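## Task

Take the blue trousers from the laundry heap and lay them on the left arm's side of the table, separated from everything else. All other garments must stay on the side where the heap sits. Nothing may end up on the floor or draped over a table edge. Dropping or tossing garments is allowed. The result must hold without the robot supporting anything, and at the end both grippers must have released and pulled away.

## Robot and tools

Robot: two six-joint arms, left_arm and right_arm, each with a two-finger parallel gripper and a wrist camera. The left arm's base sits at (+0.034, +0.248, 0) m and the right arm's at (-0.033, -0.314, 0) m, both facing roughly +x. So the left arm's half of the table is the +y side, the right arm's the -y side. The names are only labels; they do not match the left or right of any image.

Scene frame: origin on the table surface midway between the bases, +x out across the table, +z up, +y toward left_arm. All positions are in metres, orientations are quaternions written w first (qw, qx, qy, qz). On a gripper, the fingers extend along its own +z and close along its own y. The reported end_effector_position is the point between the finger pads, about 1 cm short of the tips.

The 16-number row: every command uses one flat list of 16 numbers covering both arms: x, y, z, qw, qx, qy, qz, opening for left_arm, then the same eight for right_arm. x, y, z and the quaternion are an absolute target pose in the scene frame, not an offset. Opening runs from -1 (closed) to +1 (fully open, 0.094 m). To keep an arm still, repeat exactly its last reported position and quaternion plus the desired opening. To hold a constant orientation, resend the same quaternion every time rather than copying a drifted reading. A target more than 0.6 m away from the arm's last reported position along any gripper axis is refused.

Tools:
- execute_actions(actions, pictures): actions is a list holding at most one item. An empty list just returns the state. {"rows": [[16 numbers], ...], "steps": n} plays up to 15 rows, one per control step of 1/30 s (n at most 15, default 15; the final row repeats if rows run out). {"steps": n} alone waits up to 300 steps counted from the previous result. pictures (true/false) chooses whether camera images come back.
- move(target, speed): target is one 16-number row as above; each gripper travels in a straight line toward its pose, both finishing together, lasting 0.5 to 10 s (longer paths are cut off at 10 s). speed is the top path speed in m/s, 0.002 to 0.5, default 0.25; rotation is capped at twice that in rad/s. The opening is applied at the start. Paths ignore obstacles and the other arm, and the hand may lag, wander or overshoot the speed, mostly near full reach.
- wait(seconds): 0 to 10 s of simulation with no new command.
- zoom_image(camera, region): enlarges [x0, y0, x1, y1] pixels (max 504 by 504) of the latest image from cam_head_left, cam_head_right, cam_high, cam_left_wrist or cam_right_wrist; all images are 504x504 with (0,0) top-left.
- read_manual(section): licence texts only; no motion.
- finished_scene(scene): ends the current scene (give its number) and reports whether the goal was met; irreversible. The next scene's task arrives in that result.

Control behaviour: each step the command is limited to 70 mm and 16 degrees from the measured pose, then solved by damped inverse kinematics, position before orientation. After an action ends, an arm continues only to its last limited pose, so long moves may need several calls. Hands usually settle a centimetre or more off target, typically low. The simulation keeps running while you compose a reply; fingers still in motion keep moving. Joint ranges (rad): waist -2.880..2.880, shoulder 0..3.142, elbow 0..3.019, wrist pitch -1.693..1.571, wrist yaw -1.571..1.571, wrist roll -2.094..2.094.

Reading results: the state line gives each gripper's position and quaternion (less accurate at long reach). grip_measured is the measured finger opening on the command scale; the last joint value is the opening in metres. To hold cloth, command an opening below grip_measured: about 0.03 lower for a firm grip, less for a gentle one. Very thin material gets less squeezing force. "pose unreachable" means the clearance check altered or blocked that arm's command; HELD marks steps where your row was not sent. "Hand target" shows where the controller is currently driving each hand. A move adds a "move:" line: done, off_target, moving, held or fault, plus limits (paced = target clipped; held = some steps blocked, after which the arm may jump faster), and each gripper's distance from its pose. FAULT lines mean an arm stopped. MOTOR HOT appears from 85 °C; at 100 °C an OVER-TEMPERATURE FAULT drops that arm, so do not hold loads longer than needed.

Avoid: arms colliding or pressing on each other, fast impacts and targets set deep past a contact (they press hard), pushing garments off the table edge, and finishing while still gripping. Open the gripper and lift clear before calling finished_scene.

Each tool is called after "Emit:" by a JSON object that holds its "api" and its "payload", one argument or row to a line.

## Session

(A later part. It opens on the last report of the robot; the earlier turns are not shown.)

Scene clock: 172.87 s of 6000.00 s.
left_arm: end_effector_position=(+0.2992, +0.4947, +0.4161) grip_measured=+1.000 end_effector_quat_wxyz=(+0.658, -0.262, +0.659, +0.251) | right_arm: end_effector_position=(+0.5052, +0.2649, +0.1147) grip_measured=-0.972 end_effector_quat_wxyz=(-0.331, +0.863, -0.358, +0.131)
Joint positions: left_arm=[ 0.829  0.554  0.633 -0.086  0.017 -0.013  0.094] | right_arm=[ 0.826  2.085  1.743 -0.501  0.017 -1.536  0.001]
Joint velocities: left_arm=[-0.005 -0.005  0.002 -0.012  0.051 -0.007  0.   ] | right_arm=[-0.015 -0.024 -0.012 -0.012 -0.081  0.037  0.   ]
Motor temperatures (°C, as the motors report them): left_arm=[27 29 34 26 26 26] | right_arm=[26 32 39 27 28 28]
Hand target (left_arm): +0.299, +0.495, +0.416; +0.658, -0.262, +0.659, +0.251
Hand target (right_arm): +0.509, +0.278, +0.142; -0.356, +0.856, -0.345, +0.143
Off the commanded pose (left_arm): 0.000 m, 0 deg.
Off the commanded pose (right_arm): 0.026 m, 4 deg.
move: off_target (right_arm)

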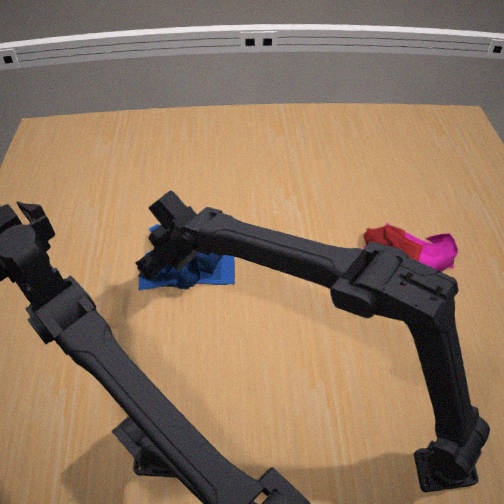

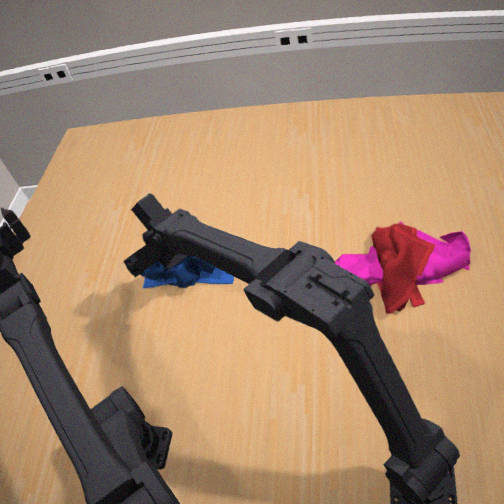

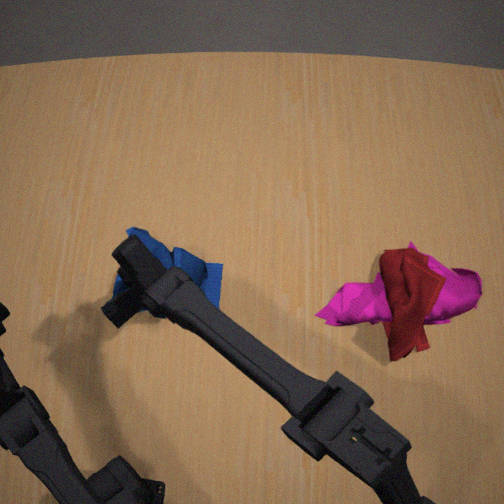

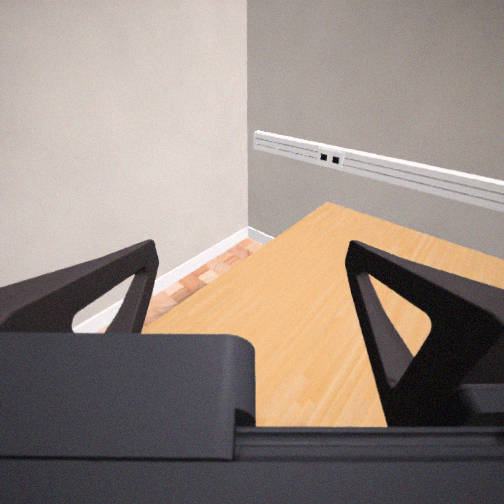

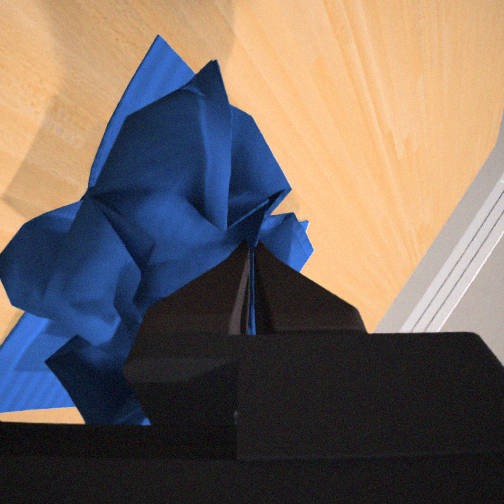

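Emit:
{"api": "move", "payload": {
  "target": [0.2992,0.4947,0.4161,0.658,-0.262,0.659,0.251,1, 0.50,0.27,0.14,0.355,-0.856,0.346,-0.144,0.5],
  "speed": 0.2
}}

Emit:
{"api": "move", "payload": {
  "target": [0.2992,0.4947,0.4161,0.658,-0.262,0.659,0.251,1, 0.42,0.10,0.36,0.355,-0.856,0.346,-0.144,0.5],
  "speed": 0.25
}}

Scene clock: 178.30 s of 6000.00 s.
left_arm: end_effector_position=(+0.2992, +0.4947, +0.4161) grip_measured=+1.000 end_effector_quat_wxyz=(+0.658, -0.262, +0.659, +0.251) | right_arm: end_effector_position=(+0.5011, +0.2608, +0.1200) grip_measured=+0.497 end_effector_quat_wxyz=(-0.337, +0.861, -0.357, +0.136)
Joint positions: left_arm=[ 0.829  0.554  0.633 -0.086  0.017 -0.013  0.094] | right_arm=[ 0.828  2.06   1.709 -0.477  0.022 -1.536  0.07 ]
Joint velocities: left_arm=[-0.005 -0.005  0.007 -0.002  0.022  0.022  0.   ] | right_arm=[-0.005  0.005  0.007 -0.007 -0.037 -0.007 -0.   ]
Motor temperatures (°C, as the motors report them): left_arm=[27 29 34 26 26 26] | right_arm=[26 33 39 27 28 28]
Hand target (left_arm): +0.299, +0.495, +0.416; +0.658, -0.262, +0.659, +0.251
Hand target (right_arm): +0.499, +0.269, +0.140; -0.355, +0.856, -0.347, +0.144
Off the commanded pose (left_arm): 0.000 m, 0 deg.
Off the commanded pose (right_arm): 0.022 m, 3 deg.
After step 90, 1.53 s passed at rest.
move: off_target (right_arm)

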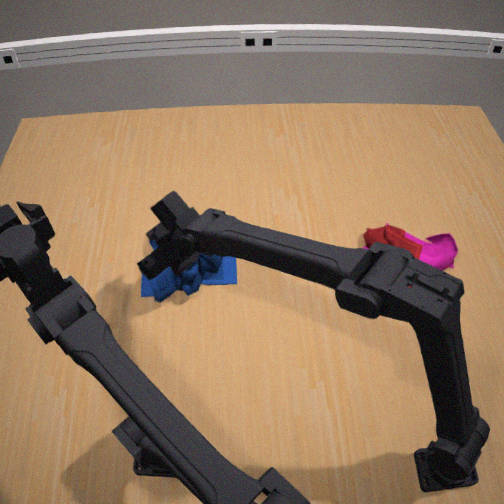

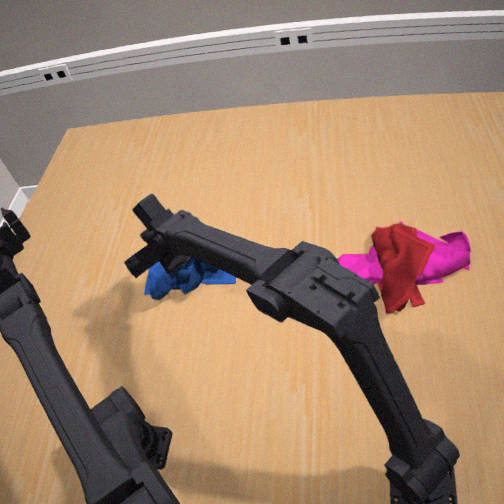

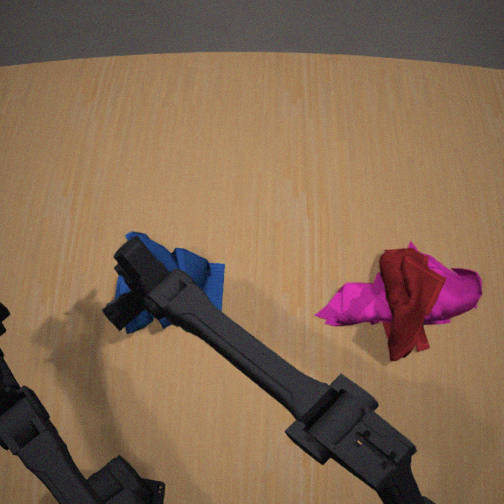

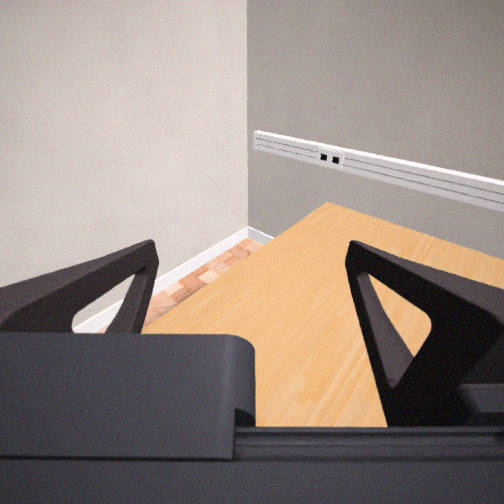

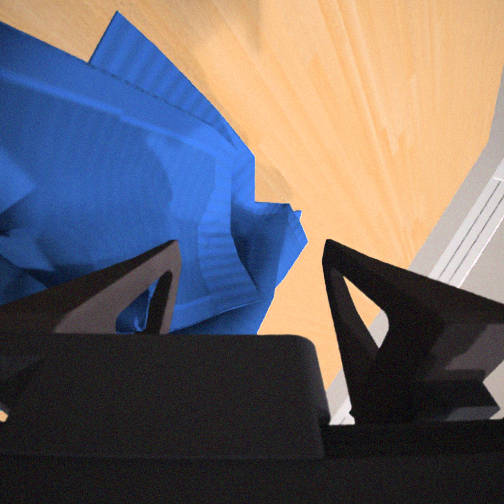

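Scene clock: 180.10 s of 6000.00 s.
left_arm: end_effector_position=(+0.2992, +0.4947, +0.4161) grip_measured=+1.000 end_effector_quat_wxyz=(+0.658, -0.262, +0.659, +0.251) | right_arm: end_effector_position=(+0.4109, +0.0969, +0.3550) grip_measured=+0.497 end_effector_quat_wxyz=(-0.356, +0.854, -0.350, +0.144)
Joint positions: left_arm=[ 0.829  0.554  0.633 -0.086  0.017 -0.013  0.094] | right_arm=[ 0.735  1.464  1.501 -0.82  -0.046 -1.61   0.07 ]
Joint velocities: left_arm=[ 0.005 -0.005 -0.007  0.007 -0.022 -0.022  0.   ] | right_arm=[-0.024 -0.005 -0.002 -0.022  0.051 -0.095 -0.001]
Motor temperatures (°C, as the motors report them): left_arm=[27 29 34 26 26 26] | right_arm=[26 33 39 27 28 28]
Hand target (left_arm): +0.299, +0.495, +0.416; +0.658, -0.262, +0.659, +0.251
Hand target (right_arm): +0.414, +0.096, +0.358; -0.354, +0.857, -0.346, +0.146
Off the commanded pose (left_arm): 0.000 m, 0 deg.
Off the commanded pose (right_arm): 0.011 m, 1 deg.
move: off_target (right_arm)

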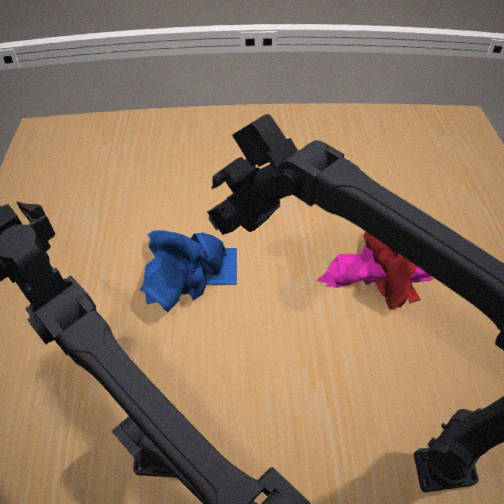

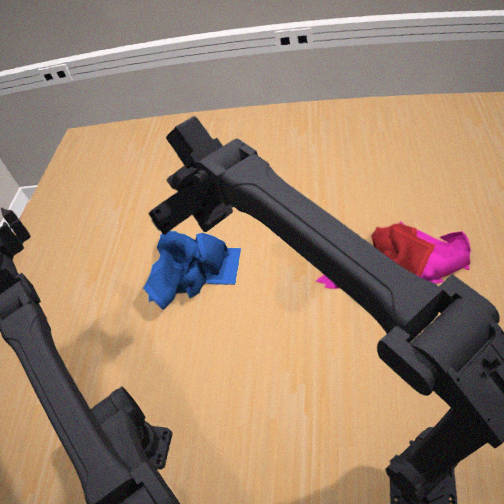

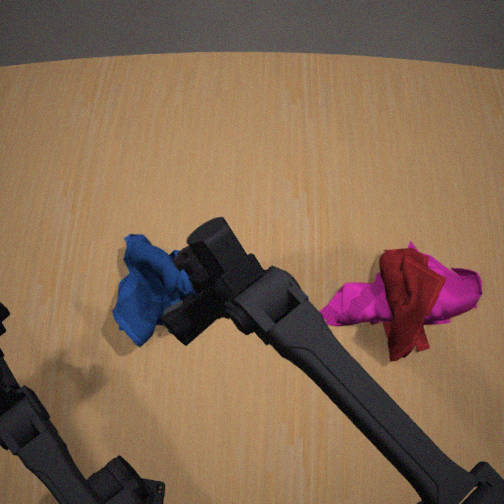

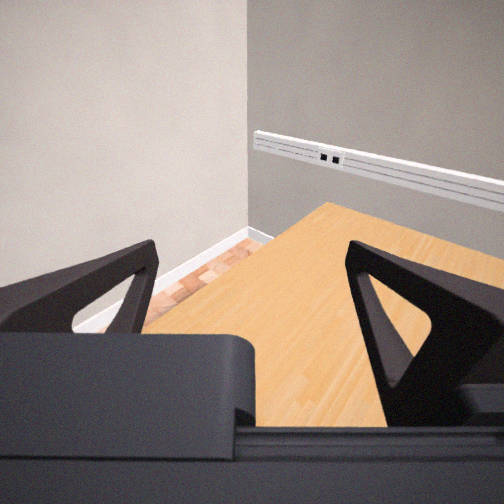

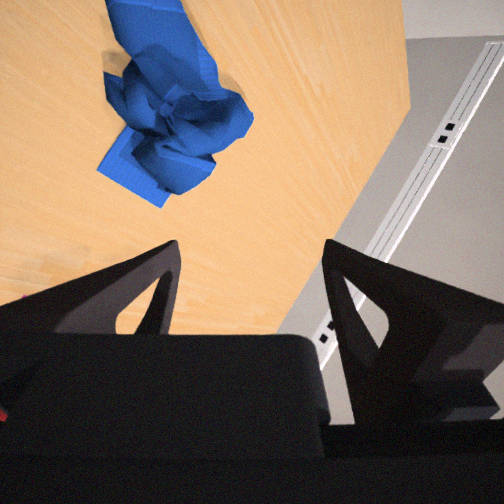

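Emit:
{"api": "move", "payload": {
  "target": [0.2992,0.4947,0.4161,0.658,-0.262,0.659,0.251,1, 0.30,-0.20,0.40,0.271,-0.653,0.653,-0.271,0.5],
  "speed": 0.35
}}

Scene clock: 188.67 s of 6000.00 s.
left_arm: end_effector_position=(+0.2992, +0.4947, +0.4161) grip_measured=+1.000 end_effector_quat_wxyz=(+0.658, -0.262, +0.659, +0.251) | right_arm: end_effector_position=(+0.2944, -0.1990, +0.3976) grip_measured=+0.497 end_effector_quat_wxyz=(-0.273, +0.659, -0.644, +0.277)
Joint positions: left_arm=[ 0.829  0.554  0.633 -0.086  0.017 -0.013  0.094] | right_arm=[ 0.513  0.843  1.147 -1.144  0.357 -1.218  0.07 ]
Joint velocities: left_arm=[-0.015 -0.005  0.002  0.007 -0.022 -0.037  0.   ] | right_arm=[-0.005 -0.005  0.017 -0.012  0.022  0.051  0.001]
Motor temperatures (°C, as the motors report them): left_arm=[27 29 34 26 26 26] | right_arm=[26 33 39 27 28 28]
Hand target (left_arm): +0.299, +0.495, +0.416; +0.658, -0.262, +0.659, +0.251
Hand target (right_arm): +0.295, -0.201, +0.396; -0.268, +0.655, -0.652, +0.274
Off the commanded pose (left_arm): 0.000 m, 0 deg.
Off the commanded pose (right_arm): 0.006 m, 1 deg.
After step 90, 3.87 s passed at rest.
move: done

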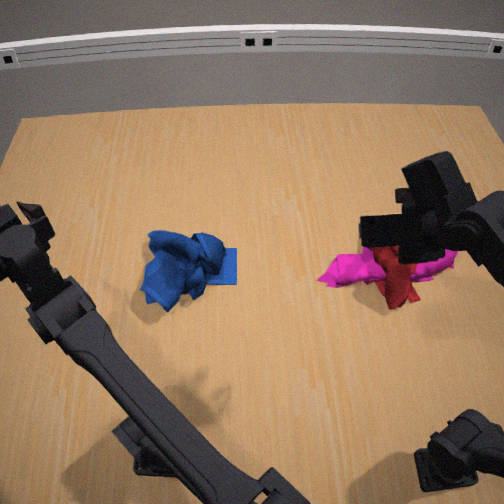

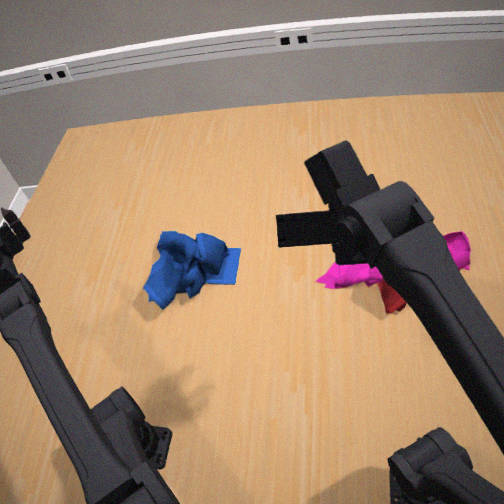

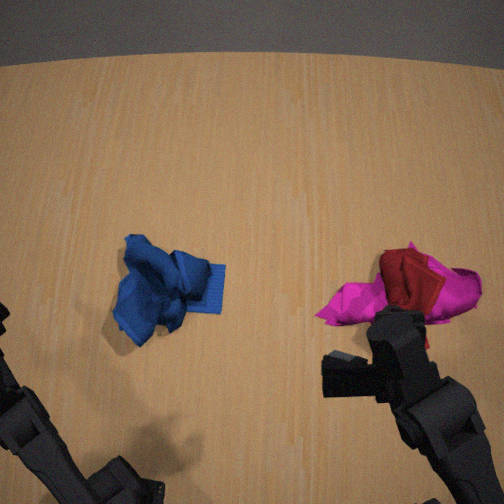

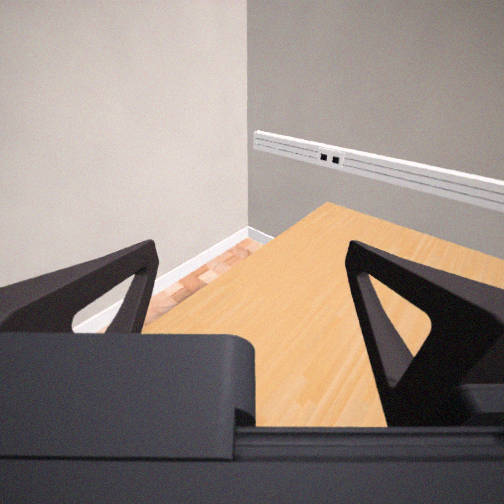

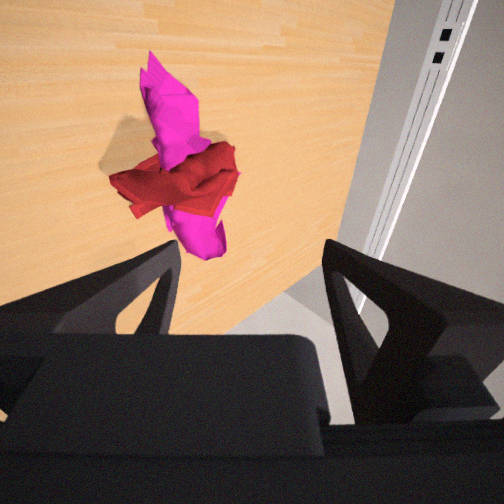

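Emit:
{"api": "finished_scene", "payload": {
  "scene": 1
}}

The scene is finished: the task was done.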